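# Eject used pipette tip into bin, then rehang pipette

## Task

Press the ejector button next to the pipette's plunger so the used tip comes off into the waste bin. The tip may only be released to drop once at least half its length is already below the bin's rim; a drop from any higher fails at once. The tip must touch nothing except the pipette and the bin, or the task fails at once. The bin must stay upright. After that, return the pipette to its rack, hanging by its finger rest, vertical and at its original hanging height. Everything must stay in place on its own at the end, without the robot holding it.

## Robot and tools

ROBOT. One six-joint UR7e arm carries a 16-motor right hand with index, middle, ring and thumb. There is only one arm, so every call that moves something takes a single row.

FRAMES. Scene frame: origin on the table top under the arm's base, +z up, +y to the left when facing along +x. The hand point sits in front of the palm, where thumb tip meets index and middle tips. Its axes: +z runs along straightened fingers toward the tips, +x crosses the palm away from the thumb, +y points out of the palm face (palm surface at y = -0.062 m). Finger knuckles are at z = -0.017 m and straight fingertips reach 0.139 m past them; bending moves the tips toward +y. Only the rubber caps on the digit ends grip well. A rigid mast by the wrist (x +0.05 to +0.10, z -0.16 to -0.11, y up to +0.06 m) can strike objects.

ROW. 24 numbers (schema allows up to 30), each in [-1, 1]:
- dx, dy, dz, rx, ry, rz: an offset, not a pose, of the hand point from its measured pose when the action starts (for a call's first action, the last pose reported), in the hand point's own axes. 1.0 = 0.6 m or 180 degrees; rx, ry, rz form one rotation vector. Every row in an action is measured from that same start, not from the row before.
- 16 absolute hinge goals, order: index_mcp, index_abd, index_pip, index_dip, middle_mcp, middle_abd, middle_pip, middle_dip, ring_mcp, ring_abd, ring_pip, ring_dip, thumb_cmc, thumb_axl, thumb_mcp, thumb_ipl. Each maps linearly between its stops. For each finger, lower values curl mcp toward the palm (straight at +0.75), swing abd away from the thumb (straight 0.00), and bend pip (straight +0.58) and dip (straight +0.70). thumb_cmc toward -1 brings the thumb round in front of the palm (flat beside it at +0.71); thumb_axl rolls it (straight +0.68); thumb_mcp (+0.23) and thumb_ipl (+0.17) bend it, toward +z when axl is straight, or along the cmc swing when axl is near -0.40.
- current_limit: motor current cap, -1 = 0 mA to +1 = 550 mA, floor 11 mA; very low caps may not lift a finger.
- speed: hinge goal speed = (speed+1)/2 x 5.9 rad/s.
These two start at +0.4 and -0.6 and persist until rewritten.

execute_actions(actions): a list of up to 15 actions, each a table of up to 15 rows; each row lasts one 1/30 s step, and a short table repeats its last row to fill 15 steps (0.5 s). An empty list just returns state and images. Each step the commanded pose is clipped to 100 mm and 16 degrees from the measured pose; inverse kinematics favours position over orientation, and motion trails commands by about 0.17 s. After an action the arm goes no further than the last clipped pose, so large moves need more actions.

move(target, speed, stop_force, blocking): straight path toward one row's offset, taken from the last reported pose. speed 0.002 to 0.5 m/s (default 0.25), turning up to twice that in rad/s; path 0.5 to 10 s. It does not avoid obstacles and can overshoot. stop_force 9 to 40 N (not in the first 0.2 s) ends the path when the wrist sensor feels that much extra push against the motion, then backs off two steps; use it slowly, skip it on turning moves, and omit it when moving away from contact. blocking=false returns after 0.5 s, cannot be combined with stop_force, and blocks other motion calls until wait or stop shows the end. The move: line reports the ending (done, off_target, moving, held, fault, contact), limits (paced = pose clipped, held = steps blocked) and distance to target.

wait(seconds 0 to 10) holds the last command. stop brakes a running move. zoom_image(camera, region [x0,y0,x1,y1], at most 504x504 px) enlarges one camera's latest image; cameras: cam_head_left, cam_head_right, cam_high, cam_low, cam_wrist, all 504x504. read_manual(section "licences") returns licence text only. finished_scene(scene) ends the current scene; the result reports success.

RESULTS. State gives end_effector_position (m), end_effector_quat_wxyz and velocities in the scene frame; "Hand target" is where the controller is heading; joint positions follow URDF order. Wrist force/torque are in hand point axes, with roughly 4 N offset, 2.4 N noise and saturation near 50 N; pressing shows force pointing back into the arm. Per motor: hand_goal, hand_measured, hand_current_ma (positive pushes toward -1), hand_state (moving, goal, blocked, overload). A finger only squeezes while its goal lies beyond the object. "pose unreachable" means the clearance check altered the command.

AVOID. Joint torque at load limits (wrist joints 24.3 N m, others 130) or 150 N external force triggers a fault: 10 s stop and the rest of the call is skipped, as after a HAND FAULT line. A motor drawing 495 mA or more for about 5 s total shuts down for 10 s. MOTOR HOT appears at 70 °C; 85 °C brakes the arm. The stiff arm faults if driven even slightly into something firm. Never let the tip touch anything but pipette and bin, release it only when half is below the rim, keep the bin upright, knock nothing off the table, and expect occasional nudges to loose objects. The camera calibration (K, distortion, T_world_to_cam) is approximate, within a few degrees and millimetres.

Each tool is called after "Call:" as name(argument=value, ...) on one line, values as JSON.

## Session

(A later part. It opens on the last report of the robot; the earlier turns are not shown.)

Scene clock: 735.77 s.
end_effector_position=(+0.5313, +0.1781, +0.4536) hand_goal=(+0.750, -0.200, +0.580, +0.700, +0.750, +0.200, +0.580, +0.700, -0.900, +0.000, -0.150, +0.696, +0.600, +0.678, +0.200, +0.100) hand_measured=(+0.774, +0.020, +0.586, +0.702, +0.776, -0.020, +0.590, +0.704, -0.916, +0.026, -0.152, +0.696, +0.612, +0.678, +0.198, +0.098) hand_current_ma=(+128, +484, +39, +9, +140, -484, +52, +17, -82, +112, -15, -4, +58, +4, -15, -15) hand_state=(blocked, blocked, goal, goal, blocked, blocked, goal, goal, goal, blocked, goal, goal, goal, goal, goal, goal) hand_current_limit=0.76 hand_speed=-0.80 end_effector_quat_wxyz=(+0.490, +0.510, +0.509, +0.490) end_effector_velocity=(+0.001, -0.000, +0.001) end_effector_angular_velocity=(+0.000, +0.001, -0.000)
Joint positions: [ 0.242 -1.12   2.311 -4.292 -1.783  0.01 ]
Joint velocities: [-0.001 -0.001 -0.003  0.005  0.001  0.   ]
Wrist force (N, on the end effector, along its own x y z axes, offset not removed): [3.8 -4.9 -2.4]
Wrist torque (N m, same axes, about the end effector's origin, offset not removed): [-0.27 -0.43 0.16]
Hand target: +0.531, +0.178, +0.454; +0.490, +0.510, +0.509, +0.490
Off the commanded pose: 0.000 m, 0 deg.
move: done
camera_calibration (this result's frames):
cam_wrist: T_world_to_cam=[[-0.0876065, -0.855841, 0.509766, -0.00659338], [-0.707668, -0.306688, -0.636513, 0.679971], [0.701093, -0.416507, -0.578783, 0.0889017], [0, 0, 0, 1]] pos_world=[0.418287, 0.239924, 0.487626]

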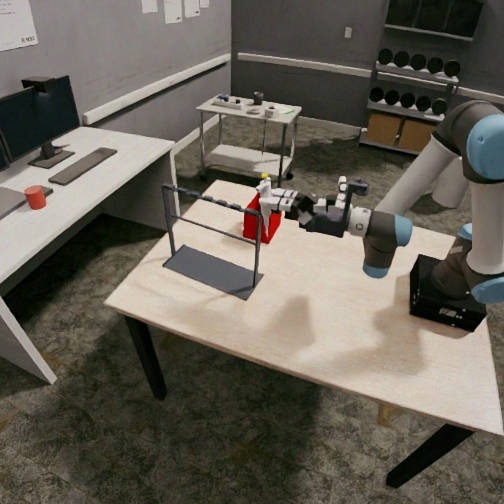

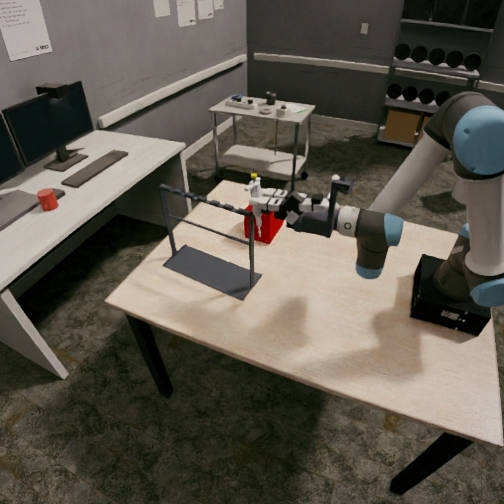

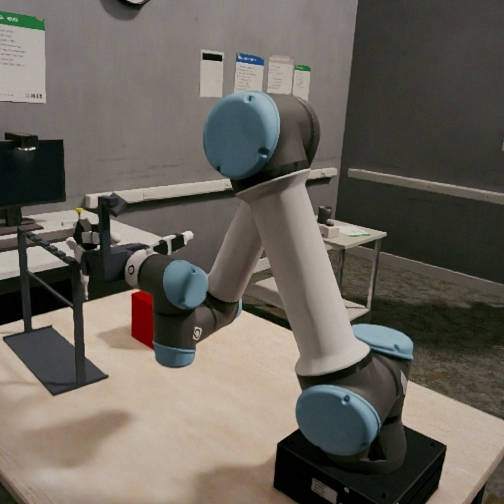

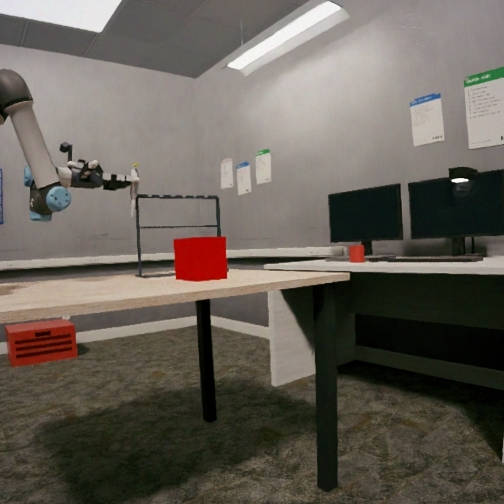

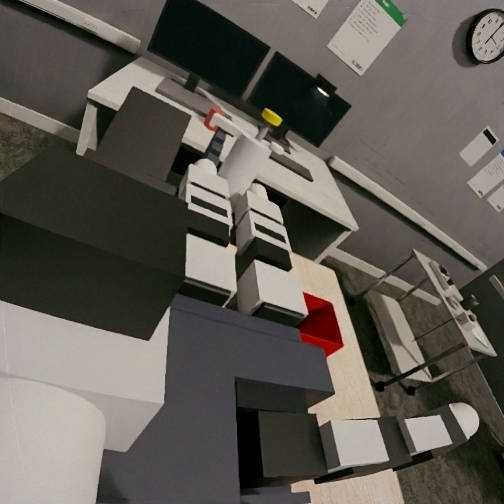

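Call:
move(target=[0,0.16,0,0,0,0,0.75,-0.2,0.58,0.7,0.75,0.2,0.58,0.7,-0.9,0,-0.15,0.696,0.6,0.678,0.2,0.1,0.76,-0.8], speed=0.04)

Call:
move(target=[0,0,0.04,0,0,0,0.75,-0.2,0.58,0.7,0.75,0.2,0.58,0.7,-0.9,0,-0.15,0.696,0.6,0.678,0.2,0.1,0.76,-0.8], speed=0.03)

Call:
zoom_image(camera="cam_low", region=[60,80,260,250])

Call:
zoom_image(camera="cam_head_left", region=[140,100,360,290])

Call:
zoom_image(camera="cam_high", region=[0,130,200,300])

Scene clock: 746.53 s.
end_effector_position=(+0.5350, +0.1781, +0.5495) hand_goal=(+0.750, -0.200, +0.580, +0.700, +0.750, +0.200, +0.580, +0.700, -0.900, +0.000, -0.150, +0.696, +0.600, +0.678, +0.200, +0.100) hand_measured=(+0.774, +0.020, +0.586, +0.702, +0.776, -0.020, +0.590, +0.704, -0.916, +0.026, -0.152, +0.696, +0.612, +0.678, +0.198, +0.098) hand_current_ma=(+128, +484, +39, +9, +140, -484, +52, +17, -82, +112, -15, -4, +58, +4, -15, -15) hand_state=(blocked, blocked, goal, goal, blocked, blocked, goal, goal, goal, blocked, goal, goal, goal, goal, goal, goal) hand_current_limit=0.76 hand_speed=-0.80 end_effector_quat_wxyz=(+0.490, +0.510, +0.509, +0.490) end_effector_velocity=(-0.000, +0.001, +0.001) end_effector_angular_velocity=(+0.001, +0.001, +0.002)
Joint positions: [ 0.24  -1.371  2.252 -3.982 -1.781  0.01 ]
Joint velocities: [ 0.002 -0.003 -0.002  0.005  0.001  0.001]
Wrist force (N, on the end effector, along its own x y z axes, offset not removed): [3.3 2.0 2.1]
Wrist torque (N m, same axes, about the end effector's origin, offset not removed): [0.20 -0.47 0.36]
Hand target: +0.535, +0.178, +0.550; +0.490, +0.510, +0.509, +0.490
Off the commanded pose: 0.000 m, 0 deg.
move: done
camera_calibration (this result's frames):
cam_wrist: T_world_to_cam=[[-0.0876195, -0.855807, 0.509821, -0.0551485], [-0.707648, -0.306733, -0.636513, 0.743618], [0.701111, -0.416545, -0.578735, 0.141898], [0, 0, 0, 1]] pos_world=[0.421901, 0.240002, 0.583559]

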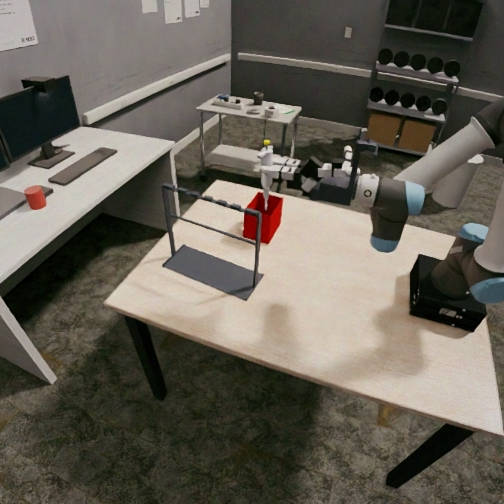

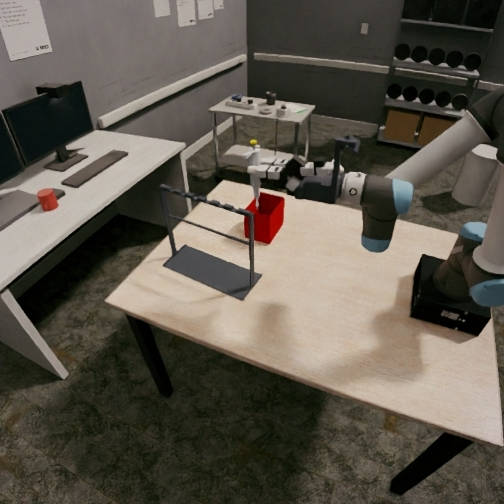

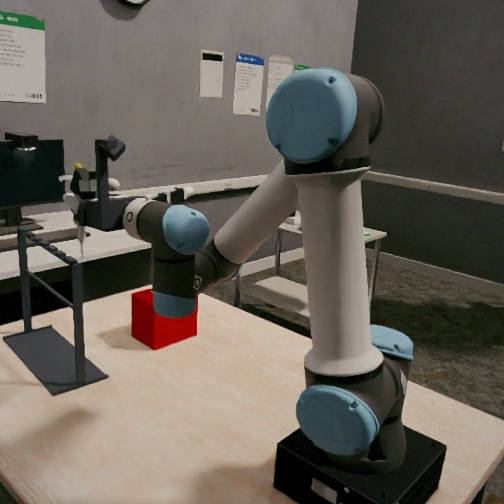

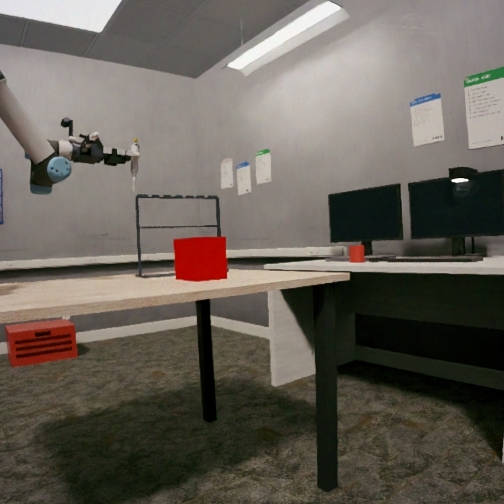

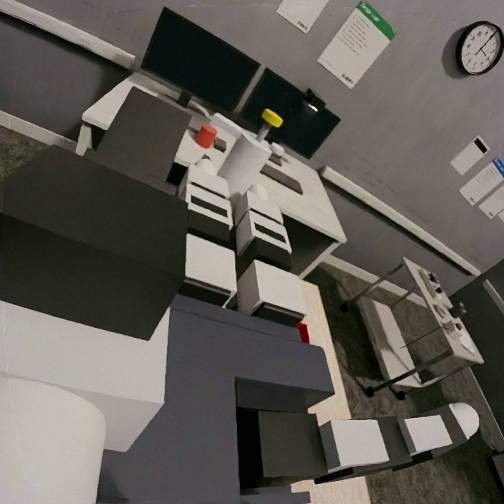

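Scene clock: 747.63 s.
end_effector_position=(+0.5588, +0.1781, +0.5486) hand_goal=(+0.750, -0.200, +0.580, +0.700, +0.750, +0.200, +0.580, +0.700, -0.900, +0.000, -0.150, +0.696, +0.600, +0.678, +0.200, +0.100) hand_measured=(+0.774, +0.020, +0.586, +0.702, +0.776, -0.020, +0.590, +0.704, -0.916, +0.026, -0.152, +0.696, +0.612, +0.678, +0.198, +0.098) hand_current_ma=(+128, +484, +39, +9, +140, -484, +52, +17, -82, +112, -15, -4, +58, +4, -15, -15) hand_state=(blocked, blocked, goal, goal, blocked, blocked, goal, goal, goal, blocked, goal, goal, goal, goal, goal, goal) hand_current_limit=0.76 hand_speed=-0.80 end_effector_quat_wxyz=(+0.490, +0.510, +0.509, +0.490) end_effector_velocity=(+0.001, -0.001, +0.001) end_effector_angular_velocity=(+0.001, -0.002, -0.002)
Joint positions: [ 0.226 -1.328  2.197 -3.97  -1.767  0.009]
Joint velocities: [-0.002  0.002 -0.004  0.     0.001  0.001]
Wrist force (N, on the end effector, along its own x y z axes, offset not removed): [1.3 -2.7 -0.3]
Wrist torque (N m, same axes, about the end effector's origin, offset not removed): [-0.27 -0.14 -0.03]
Hand target: +0.559, +0.178, +0.549; +0.490, +0.510, +0.509, +0.490
Off the commanded pose: 0.000 m, 0 deg.
move: done
camera_calibration (this result's frames):
cam_wrist: T_world_to_cam=[[-0.0876141, -0.855812, 0.509813, -0.0526075], [-0.707652, -0.306728, -0.636511, 0.75989], [0.701108, -0.416538, -0.578744, 0.124656], [0, 0, 0, 1]] pos_world=[0.445731, 0.239981, 0.582642]

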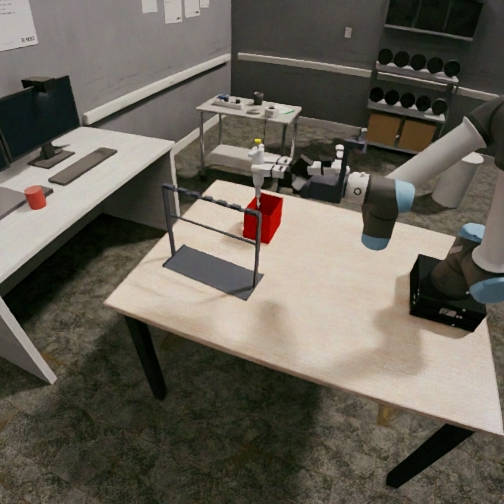

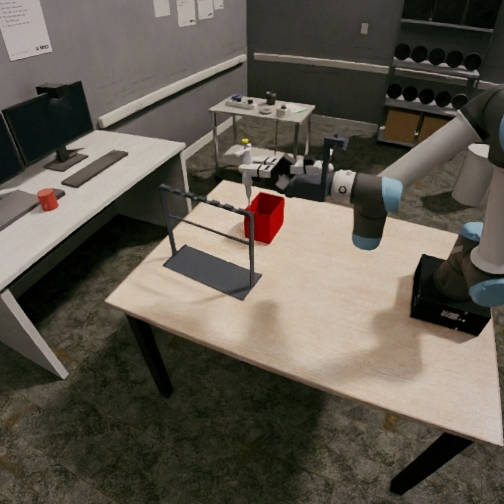

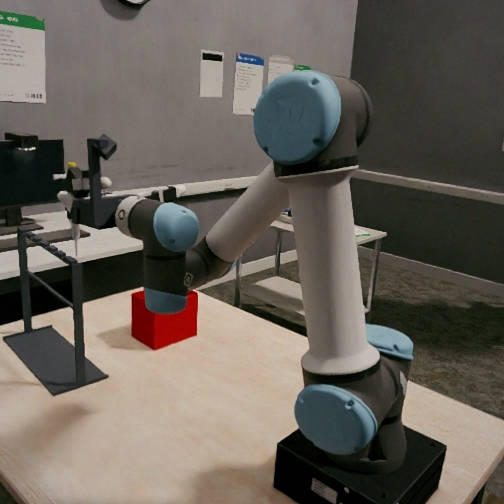

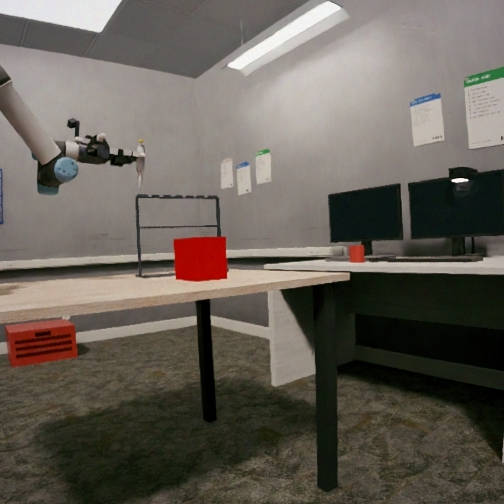

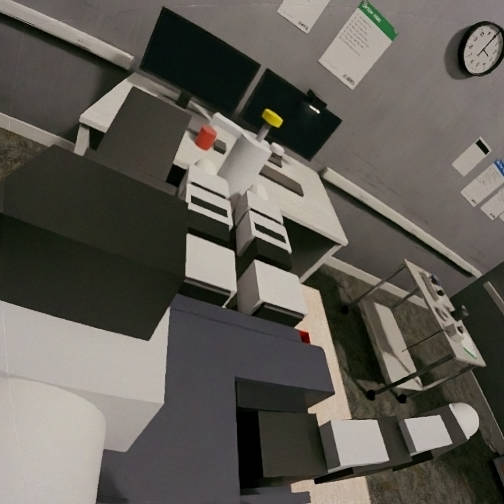

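Region (60, 80, 260, 250) of cam_low's 504x504 image, scaled by 2.520, with more detail than that image has; it fills the top 428 rows of this view, and the rest is white.

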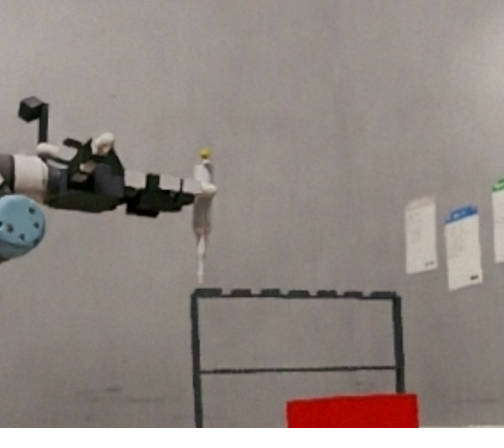

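Region (140, 100, 360, 290) of cam_head_left's 504x504 image, scaled by 2.291, with more detail than that image has; it fills the top 435 rows of this view, and the rest is white.

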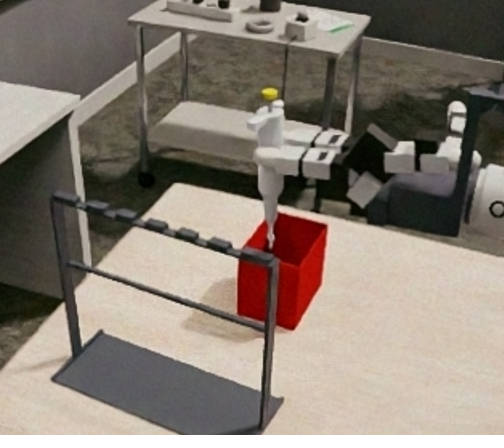

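Region (0, 130, 200, 300) of cam_high's 504x504 image, scaled by 2.520, with more detail than that image has; it fills the top 428 rows of this view, and the rest is white.

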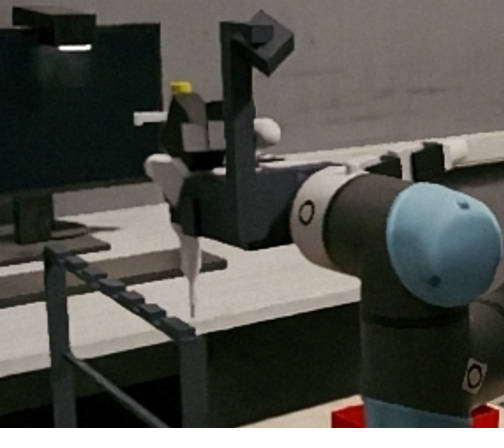

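Call:
move(target=[0.013,-0.015,0.01,0,0,0,0.75,-0.2,0.58,0.7,0.75,0.2,0.58,0.7,-0.9,0,-0.15,0.696,0.6,0.678,0.2,0.1,0.76,-0.8], speed=0.02)

Call:
move(target=[0,-0.02,0,0,0,0,0.75,-0.2,0.58,0.7,0.75,0.2,0.58,0.7,-0.9,0,-0.15,0.696,0.6,0.678,0.2,0.1,0.76,-0.8], speed=0.008)

Call:
zoom_image(camera="cam_low", region=[60,80,260,250])

Call:
zoom_image(camera="cam_high", region=[0,130,200,300])

Scene clock: 750.47 s.
end_effector_position=(+0.5644, +0.1858, +0.5395) hand_goal=(+0.750, -0.200, +0.580, +0.700, +0.750, +0.200, +0.580, +0.700, -0.900, +0.000, -0.150, +0.696, +0.600, +0.678, +0.200, +0.100) hand_measured=(+0.772, +0.020, +0.584, +0.702, +0.776, -0.020, +0.588, +0.704, -0.916, +0.026, -0.152, +0.696, +0.612, +0.678, +0.198, +0.098) hand_current_ma=(+116, +484, +24, +9, +134, -484, +40, +17, -82, +112, -15, -4, +58, +4, -15, -15) hand_state=(blocked, blocked, goal, goal, blocked, blocked, goal, goal, goal, blocked, goal, goal, goal, goal, goal, goal) hand_current_limit=0.76 hand_speed=-0.80 end_effector_quat_wxyz=(+0.490, +0.510, +0.509, +0.490) end_effector_velocity=(+0.001, +0.001, -0.001) end_effector_angular_velocity=(-0.001, -0.000, -0.001)
Joint positions: [ 0.244 -1.291  2.179 -3.99  -1.785  0.01 ]
Joint velocities: [ 0.002  0.005 -0.003 -0.003 -0.003 -0.001]
Wrist force (N, on the end effector, along its own x y z axes, offset not removed): [2.0 3.3 2.9]
Wrist torque (N m, same axes, about the end effector's origin, offset not removed): [0.15 -0.35 0.18]
Hand target: +0.564, +0.186, +0.539; +0.490, +0.510, +0.509, +0.490
Off the commanded pose: 0.000 m, 0 deg.
move: done
camera_calibration (this result's frames):
cam_wrist: T_world_to_cam=[[-0.0876067, -0.855808, 0.509822, -0.0408669], [-0.707641, -0.306746, -0.636515, 0.760398], [0.70112, -0.416534, -0.578732, 0.118651], [0, 0, 0, 1]] pos_world=[0.45132, 0.247697, 0.573507]

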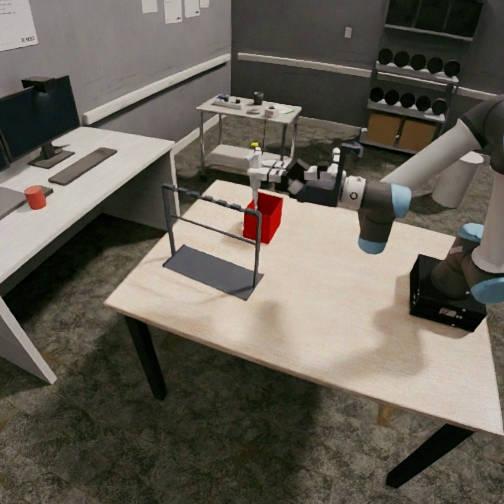

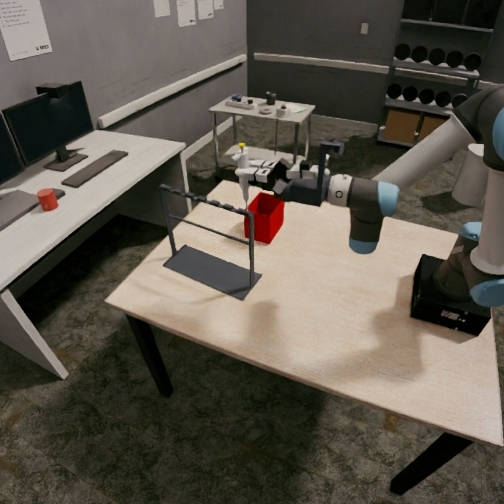

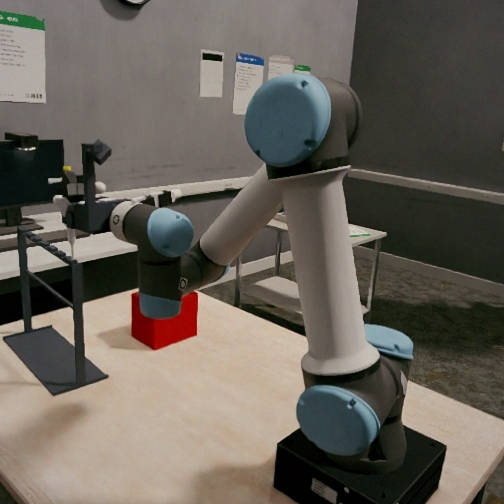

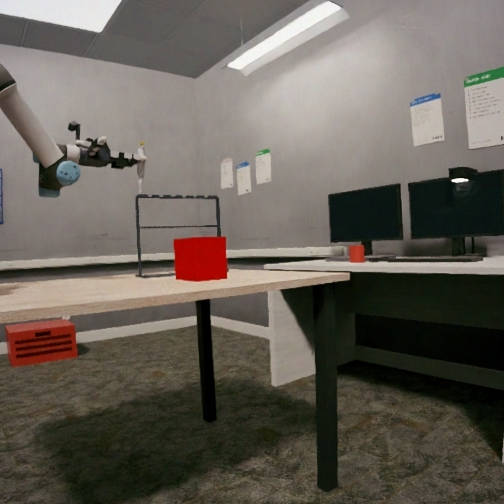

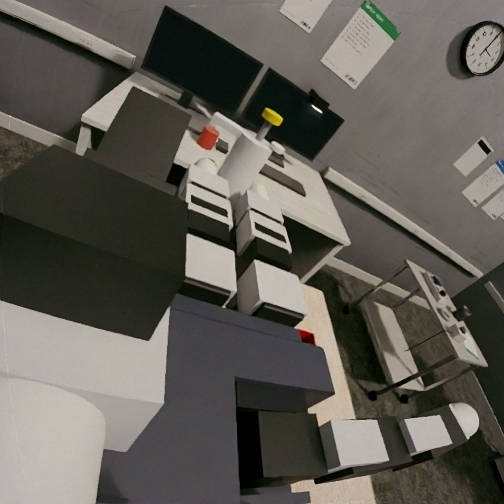

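Scene clock: 752.20 s.
end_effector_position=(+0.5639, +0.1858, +0.5276) hand_goal=(+0.750, -0.200, +0.580, +0.700, +0.750, +0.200, +0.580, +0.700, -0.900, +0.000, -0.150, +0.696, +0.600, +0.678, +0.200, +0.100) hand_measured=(+0.726, +0.020, +0.566, +0.692, +0.728, -0.020, +0.566, +0.692, -0.916, +0.026, -0.152, +0.696, +0.612, +0.678, +0.198, +0.098) hand_current_ma=(-124, +484, -80, -40, -115, -484, -81, -45, -82, +112, -15, -4, +58, +4, -15, -15) hand_state=(blocked, blocked, goal, goal, blocked, blocked, goal, goal, goal, blocked, goal, goal, goal, goal, goal, goal) hand_current_limit=0.76 hand_speed=-0.80 end_effector_quat_wxyz=(+0.490, +0.510, +0.509, +0.490) end_effector_velocity=(-0.000, +0.001, -0.001) end_effector_angular_velocity=(+0.000, -0.001, +0.001)
Joint positions: [ 0.244 -1.265  2.189 -4.026 -1.785  0.01 ]
Joint velocities: [ 0.001  0.002  0.001 -0.004 -0.     0.   ]
Wrist force (N, on the end effector, along its own x y z axes, offset not removed): [2.1 5.6 -2.8]
Wrist torque (N m, same axes, about the end effector's origin, offset not removed): [0.14 -0.34 0.29]
Hand target: +0.564, +0.186, +0.527; +0.490, +0.510, +0.509, +0.490
Off the commanded pose: 0.000 m, 0 deg.
move: done
camera_calibration (this result's frames):
cam_wrist: T_world_to_cam=[[-0.0876018, -0.855809, 0.50982, -0.0348403], [-0.707648, -0.306743, -0.636509, 0.752493], [0.701114, -0.416532, -0.57874, 0.112073], [0, 0, 0, 1]] pos_world=[0.450872, 0.247687, 0.561592]

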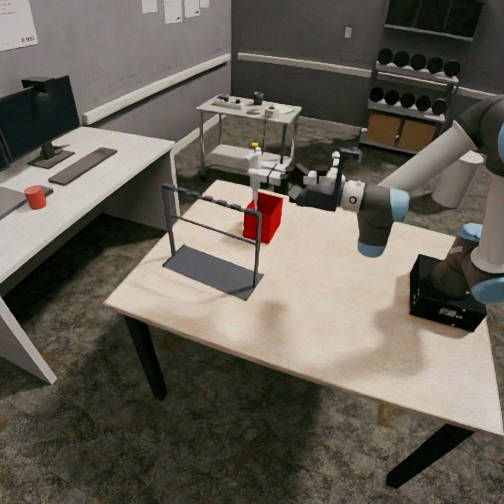

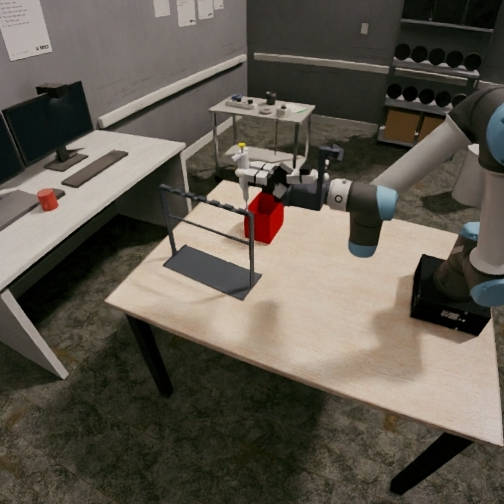

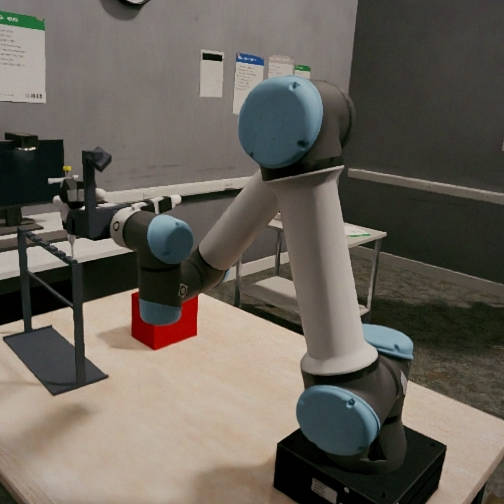

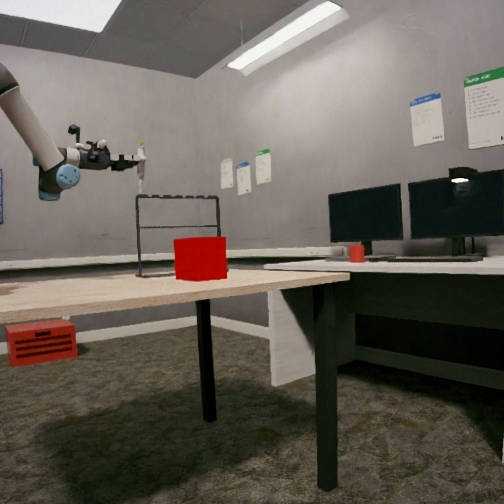

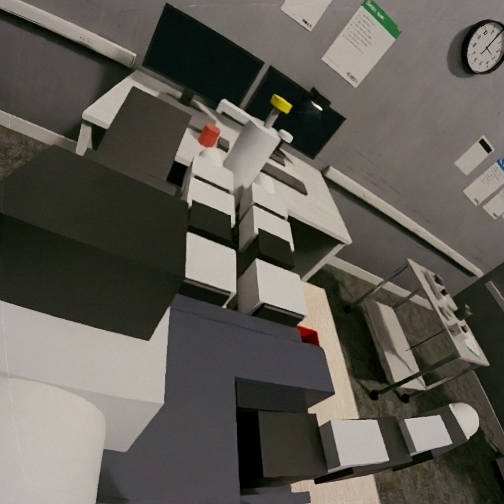

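Region (60, 80, 260, 250) of cam_low's 504x504 image, scaled by 2.520, with more detail than that image has; it fills the top 428 rows of this view, and the rest is white.

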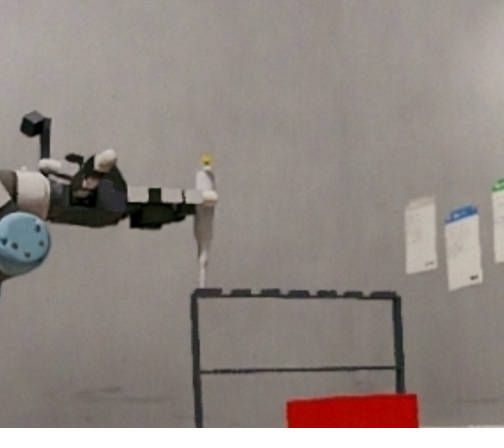

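Region (0, 130, 200, 300) of cam_high's 504x504 image, scaled by 2.520, with more detail than that image has; it fills the top 428 rows of this view, and the rest is white.

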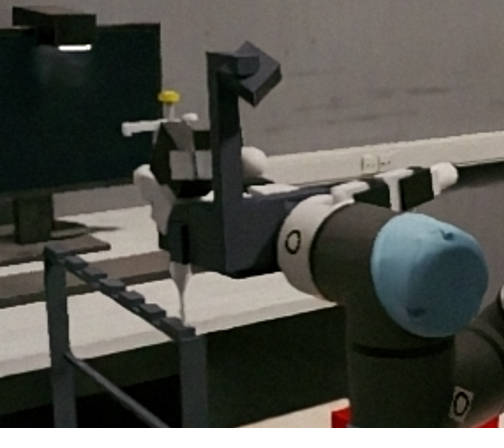

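Call:
move(target=[0,-0.012,0,0,0,0,0.75,0.0,0.58,0.7,0.75,0.0,0.58,0.7,-0.9,0,-0.15,0.696,0.6,0.678,0.2,0.1,0.76,-0.8], speed=0.004)

Call:
zoom_image(camera="cam_low", region=[60,80,260,250])

Call:
zoom_image(camera="cam_high", region=[0,130,200,300])

Scene clock: 756.20 s.
end_effector_position=(+0.5637, +0.1858, +0.5204) hand_goal=(+0.750, +0.000, +0.580, +0.700, +0.750, +0.000, +0.580, +0.700, -0.900, +0.000, -0.150, +0.696, +0.600, +0.678, +0.200, +0.100) hand_measured=(+0.738, +0.024, +0.566, +0.692, +0.740, -0.024, +0.566, +0.690, -0.916, +0.026, -0.152, +0.696, +0.612, +0.678, +0.198, +0.098) hand_current_ma=(-61, +113, -81, -40, -57, -120, -82, -46, -82, +112, -15, -4, +58, +4, -15, -15) hand_state=(goal, blocked, goal, goal, goal, blocked, goal, goal, goal, blocked, goal, goal, goal, goal, goal, goal) hand_current_limit=0.76 hand_speed=-0.80 end_effector_quat_wxyz=(+0.490, +0.510, +0.509, +0.490) end_effector_velocity=(-0.000, +0.001, -0.001) end_effector_angular_velocity=(-0.001, +0.000, +0.001)
Joint positions: [ 0.244 -1.248  2.194 -4.047 -1.785  0.01 ]
Joint velocities: [ 0.001  0.001  0.    -0.002  0.    -0.001]
Wrist force (N, on the end effector, along its own x y z axes, offset not removed): [1.9 4.6 -0.8]
Wrist torque (N m, same axes, about the end effector's origin, offset not removed): [0.17 -0.52 0.00]
Hand target: +0.564, +0.186, +0.520; +0.490, +0.510, +0.509, +0.490
Off the commanded pose: 0.000 m, 0 deg.
move: done
camera_calibration (this result's frames):
cam_wrist: T_world_to_cam=[[-0.087599, -0.855809, 0.509821, -0.0312211], [-0.707652, -0.306743, -0.636504, 0.747744], [0.70111, -0.416533, -0.578744, 0.10812], [0, 0, 0, 1]] pos_world=[0.450603, 0.247682, 0.554433]

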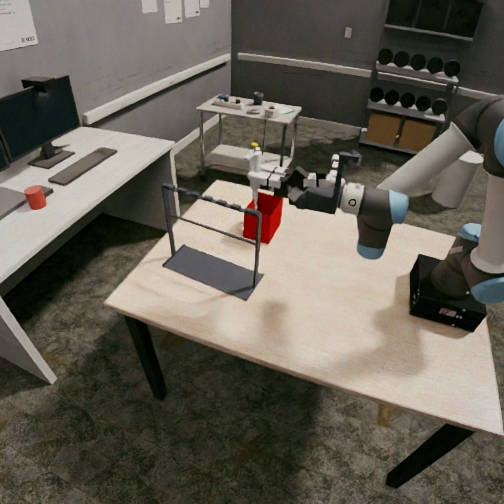

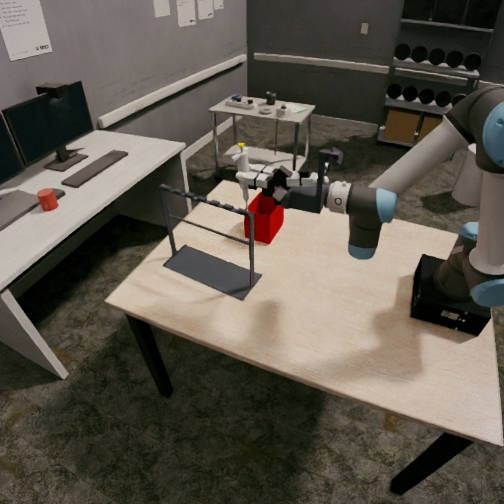

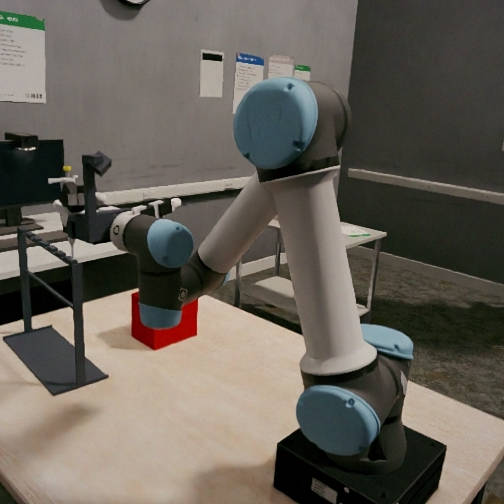

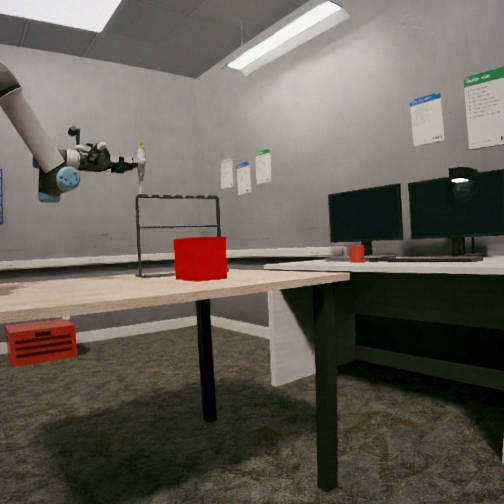

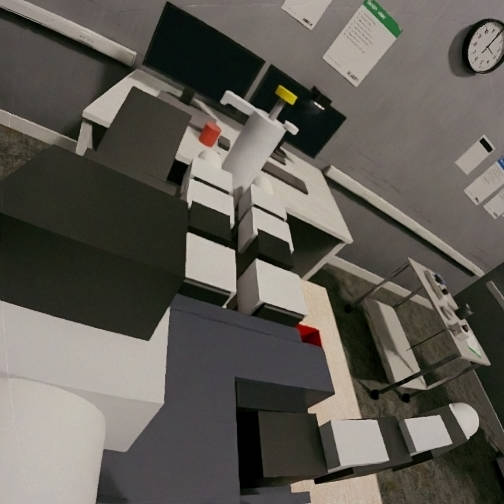

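Region (60, 80, 260, 250) of cam_low's 504x504 image, scaled by 2.520, with more detail than that image has; it fills the top 428 rows of this view, and the rest is white.

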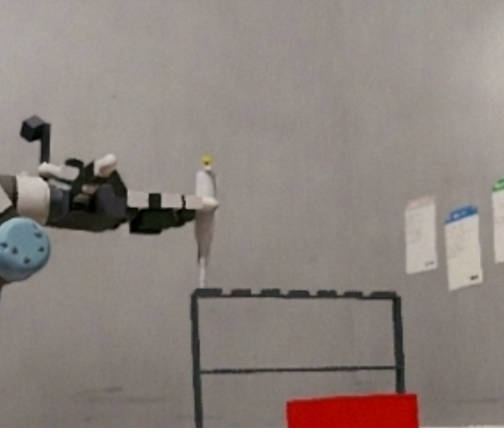

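Region (0, 130, 200, 300) of cam_high's 504x504 image, scaled by 2.520, with more detail than that image has; it fills the top 428 rows of this view, and the rest is white.

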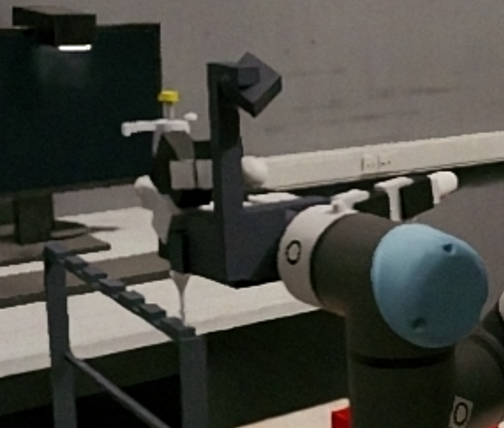

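Call:
execute_actions(actions=[[[0,0,0,0,0,0,0.75,-0.2,0.58,0.7,0.75,0.2,0.58,0.7,-0.9,0,-0.15,0.696,0.6,0.678,0.2,0.1,0.76,-0.8]],[[0,0,0,0,0,0,0.75,-0.2,0.58,0.7,0.75,0.2,0.58,0.7,-0.9,0,-0.15,0.696,0.6,0.678,0.2,0.1,0.76,-0.8]]])

Call:
move(target=[-0.15,0.04,0,0,0,0,0.75,-0.2,0.58,0.7,0.75,0.2,0.58,0.7,-0.9,0,-0.15,0.696,0.6,0.678,0.2,0.1,0.76,-0.8], speed=0.03)

Call:
execute_actions(actions=[[[0,0,0,0,0,0,0.75,-0.45,0.58,0.7,0.75,-0.05,0.58,0.7,-0.9,0,-0.15,0.696,0.6,0.678,0.2,0.1,0.76,-0.95]],[[0,0,0,0,0,0,0.75,-0.45,0.58,0.7,0.75,-0.05,0.58,0.7,-0.9,0,-0.15,0.696,0.6,0.678,0.2,0.1,0.76,-0.95]],[[0,0,0,0,0,0,0.75,-0.45,0.58,0.7,0.75,-0.05,0.58,0.7,-0.9,0,-0.15,0.696,0.6,0.678,0.2,0.1,0.76,-0.95]],[[0,0,0,0,0,0,0.75,-0.45,0.58,0.7,0.75,-0.05,0.58,0.7,-0.9,0,-0.15,0.696,0.6,0.678,0.2,0.1,0.76,-0.95]],[[0,0,0,0,0,0,0.75,-0.45,0.58,0.7,0.75,-0.05,0.58,0.7,-0.9,0,-0.15,0.696,0.6,0.678,0.2,0.1,0.76,-0.95]]])

Scene clock: 764.37 s.
end_effector_position=(+0.5637, +0.1858, +0.5203) hand_goal=(+0.750, -0.200, +0.580, +0.700, +0.750, +0.200, +0.580, +0.700, -0.900, +0.000, -0.150, +0.696, +0.600, +0.678, +0.200, +0.100) hand_measured=(+0.738, +0.022, +0.566, +0.692, +0.740, -0.018, +0.566, +0.690, -0.916, +0.026, -0.152, +0.696, +0.612, +0.678, +0.198, +0.098) hand_current_ma=(-61, +484, -81, -40, -57, -484, -82, -46, -82, +112, -15, -4, +58, +4, -15, -15) hand_state=(goal, blocked, goal, goal, goal, blocked, goal, goal, goal, blocked, goal, goal, goal, goal, goal, goal) hand_current_limit=0.76 hand_speed=-0.80 end_effector_quat_wxyz=(+0.490, +0.510, +0.509, +0.490) end_effector_velocity=(+0.000, -0.000, -0.000) end_effector_angular_velocity=(-0.001, +0.000, -0.000)
Joint positions: [ 0.244 -1.248  2.195 -4.047 -1.785  0.01 ]
Joint velocities: [-0.     0.    -0.    -0.    -0.    -0.001]
Wrist force (N, on the end effector, along its own x y z axes, offset not removed): [3.3 1.1 1.4]
Wrist torque (N m, same axes, about the end effector's origin, offset not removed): [-0.36 -0.55 0.16]
Hand target: +0.564, +0.186, +0.520; +0.490, +0.510, +0.509, +0.490
Off the commanded pose: 0.000 m, 0 deg.
camera_calibration (this result's frames):
cam_wrist: T_world_to_cam=[[-0.0875697, -0.855803, 0.509837, -0.0312166], [-0.707688, -0.306751, -0.63646, 0.747714], [0.701077, -0.41654, -0.578779, 0.108122], [0, 0, 0, 1]] pos_world=[0.450613, 0.247684, 0.554384]

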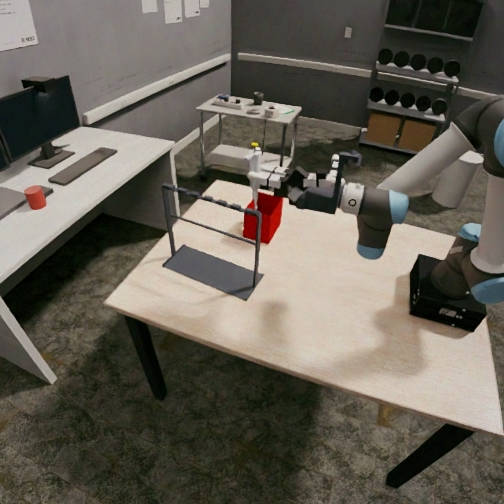

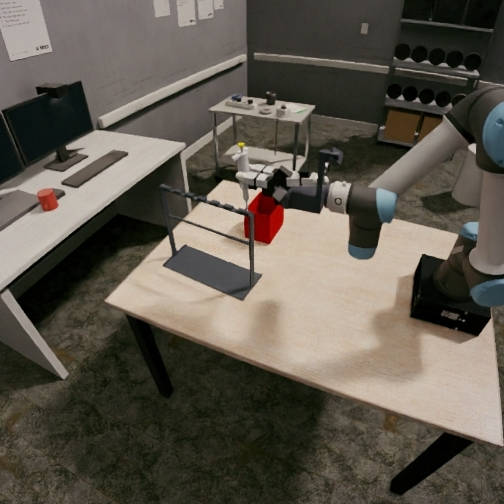

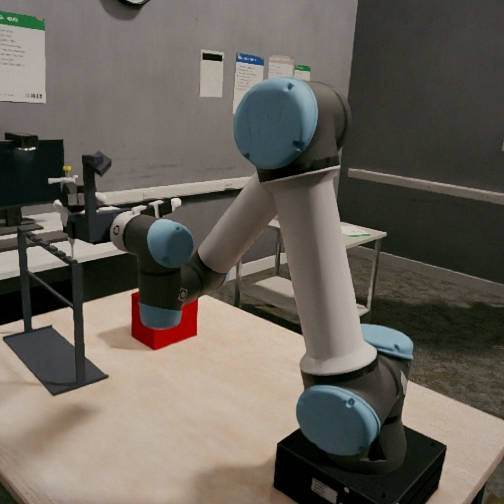

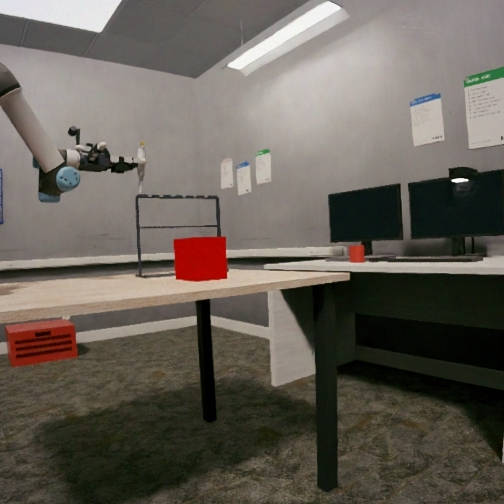

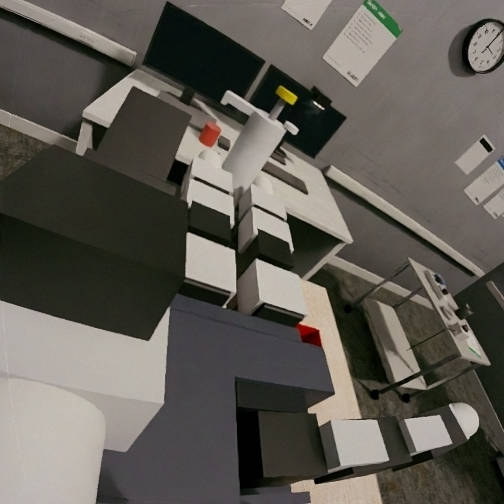

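Scene clock: 767.77 s.
end_effector_position=(+0.5646, +0.0958, +0.5444) hand_goal=(+0.750, -0.200, +0.580, +0.700, +0.750, +0.200, +0.580, +0.700, -0.900, +0.000, -0.150, +0.696, +0.600, +0.678, +0.200, +0.100) hand_measured=(+0.782, +0.022, +0.590, +0.704, +0.770, -0.018, +0.586, +0.702, -0.916, +0.026, -0.152, +0.696, +0.612, +0.678, +0.198, +0.098) hand_current_ma=(+174, +484, +62, +19, +109, -484, +35, +7, -82, +112, -15, -4, +58, +4, -15, -15) hand_state=(blocked, blocked, goal, goal, blocked, blocked, goal, goal, goal, blocked, goal, goal, goal, goal, goal, goal) hand_current_limit=0.76 hand_speed=-0.80 end_effector_quat_wxyz=(+0.490, +0.510, +0.509, +0.490) end_effector_velocity=(+0.000, -0.002, +0.001) end_effector_angular_velocity=(-0.000, +0.000, +0.000)
Joint positions: [-0.015 -1.38   2.285 -4.007 -1.526 -0.   ]
Joint velocities: [-0.006 -0.003  0.001  0.001  0.006 -0.001]
Wrist force (N, on the end effector, along its own x y z axes, offset not removed): [5.4 0.8 -4.2]
Wrist torque (N m, same axes, about the end effector's origin, offset not removed): [0.65 -0.71 0.33]
Hand target: +0.565, +0.096, +0.544; +0.490, +0.510, +0.509, +0.490
Off the commanded pose: 0.000 m, 0 deg.
move: done
camera_calibration (this result's frames):
cam_wrist: T_world_to_cam=[[-0.0875993, -0.855905, 0.50966, -0.120312], [-0.707702, -0.306593, -0.63652, 0.736088], [0.701059, -0.416446, -0.578868, 0.0839796], [0, 0, 0, 1]] pos_world=[0.451517, 0.157677, 0.578466]

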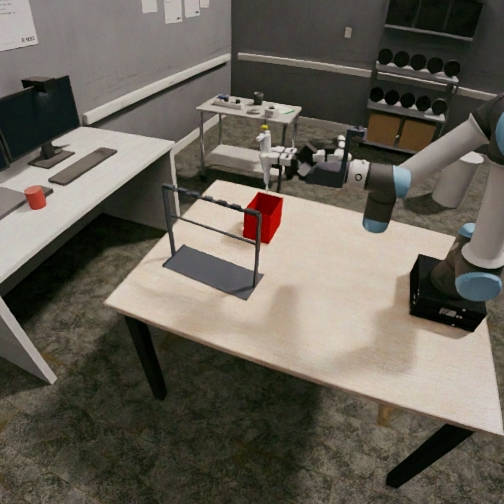

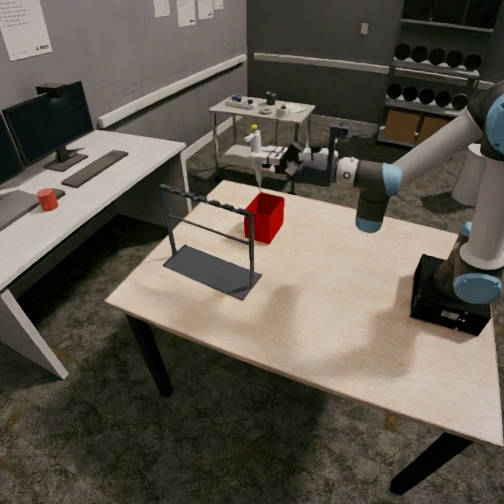

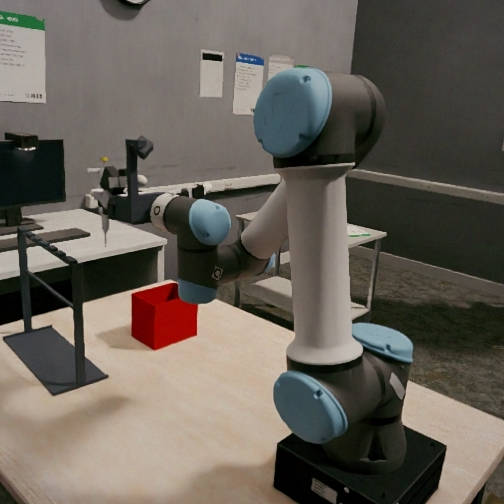

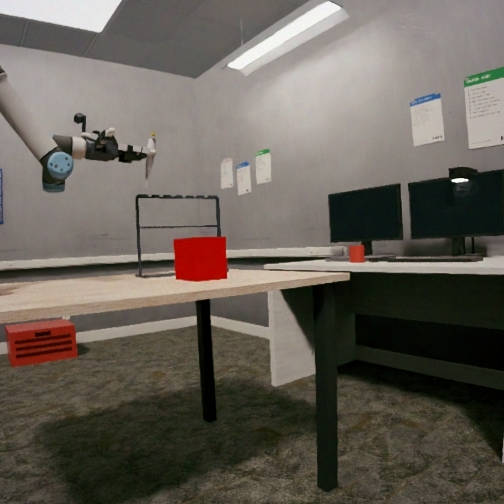

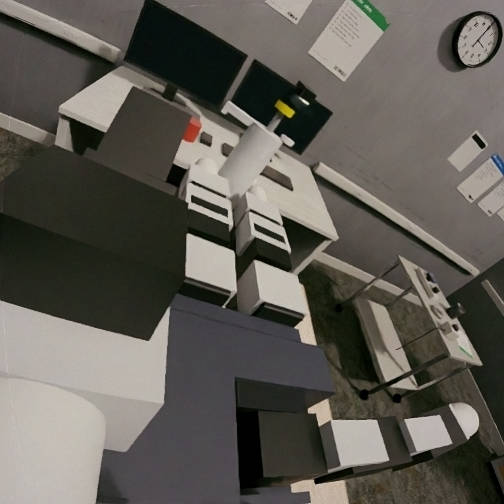

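Scene clock: 770.27 s.
end_effector_position=(+0.5645, +0.0958, +0.5444) hand_goal=(+0.750, -0.450, +0.580, +0.700, +0.750, -0.050, +0.580, +0.700, -0.900, +0.000, -0.150, +0.696, +0.600, +0.678, +0.200, +0.100) hand_measured=(+0.782, -0.052, +0.590, +0.704, +0.770, -0.094, +0.586, +0.702, -0.916, +0.026, -0.152, +0.696, +0.612, +0.678, +0.198, +0.098) hand_current_ma=(+174, +484, +62, +19, +109, -208, +35, +7, -82, +112, -15, -4, +58, +4, -15, -15) hand_state=(blocked, blocked, goal, goal, blocked, blocked, goal, goal, goal, blocked, goal, goal, goal, goal, goal, goal) hand_current_limit=0.76 hand_speed=-0.95 end_effector_quat_wxyz=(+0.490, +0.510, +0.509, +0.490) end_effector_velocity=(+0.000, -0.000, -0.000) end_effector_angular_velocity=(+0.000, +0.000, -0.000)
Joint positions: [-0.015 -1.381  2.285 -4.007 -1.526 -0.   ]
Joint velocities: [ 0.  0. -0.  0. -0.  0.]
Wrist force (N, on the end effector, along its own x y z axes, offset not removed): [2.4 -2.3 0.8]
Wrist torque (N m, same axes, about the end effector's origin, offset not removed): [-0.20 -0.36 0.14]
Hand target: +0.565, +0.096, +0.544; +0.490, +0.510, +0.509, +0.490
Off the commanded pose: 0.000 m, 0 deg.
camera_calibration (this result's frames):
cam_wrist: T_world_to_cam=[[-0.0876027, -0.8559, 0.509667, -0.120328], [-0.707707, -0.306593, -0.636514, 0.736083], [0.701053, -0.416456, -0.578869, 0.0839993], [0, 0, 0, 1]] pos_world=[0.451502, 0.157672, 0.578479]

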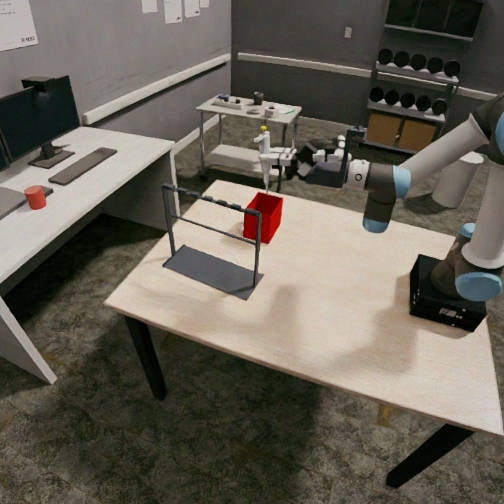

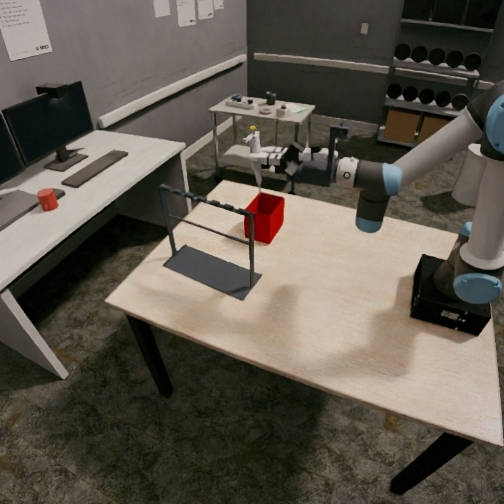

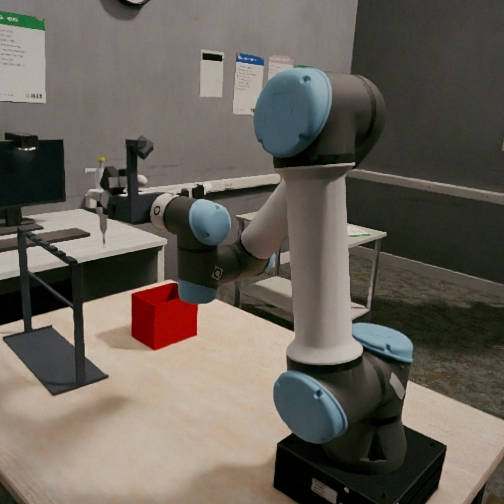

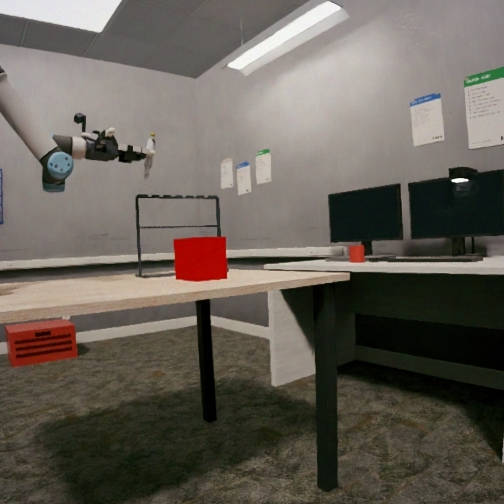

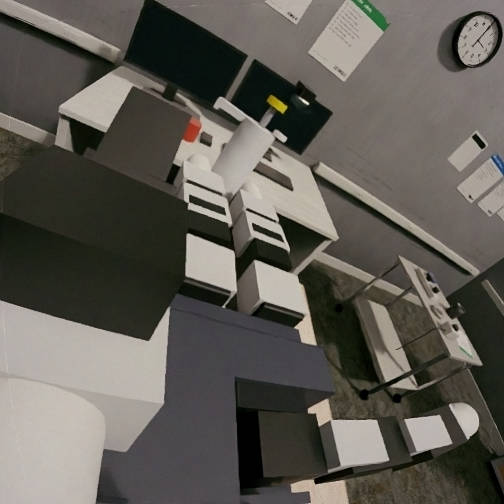

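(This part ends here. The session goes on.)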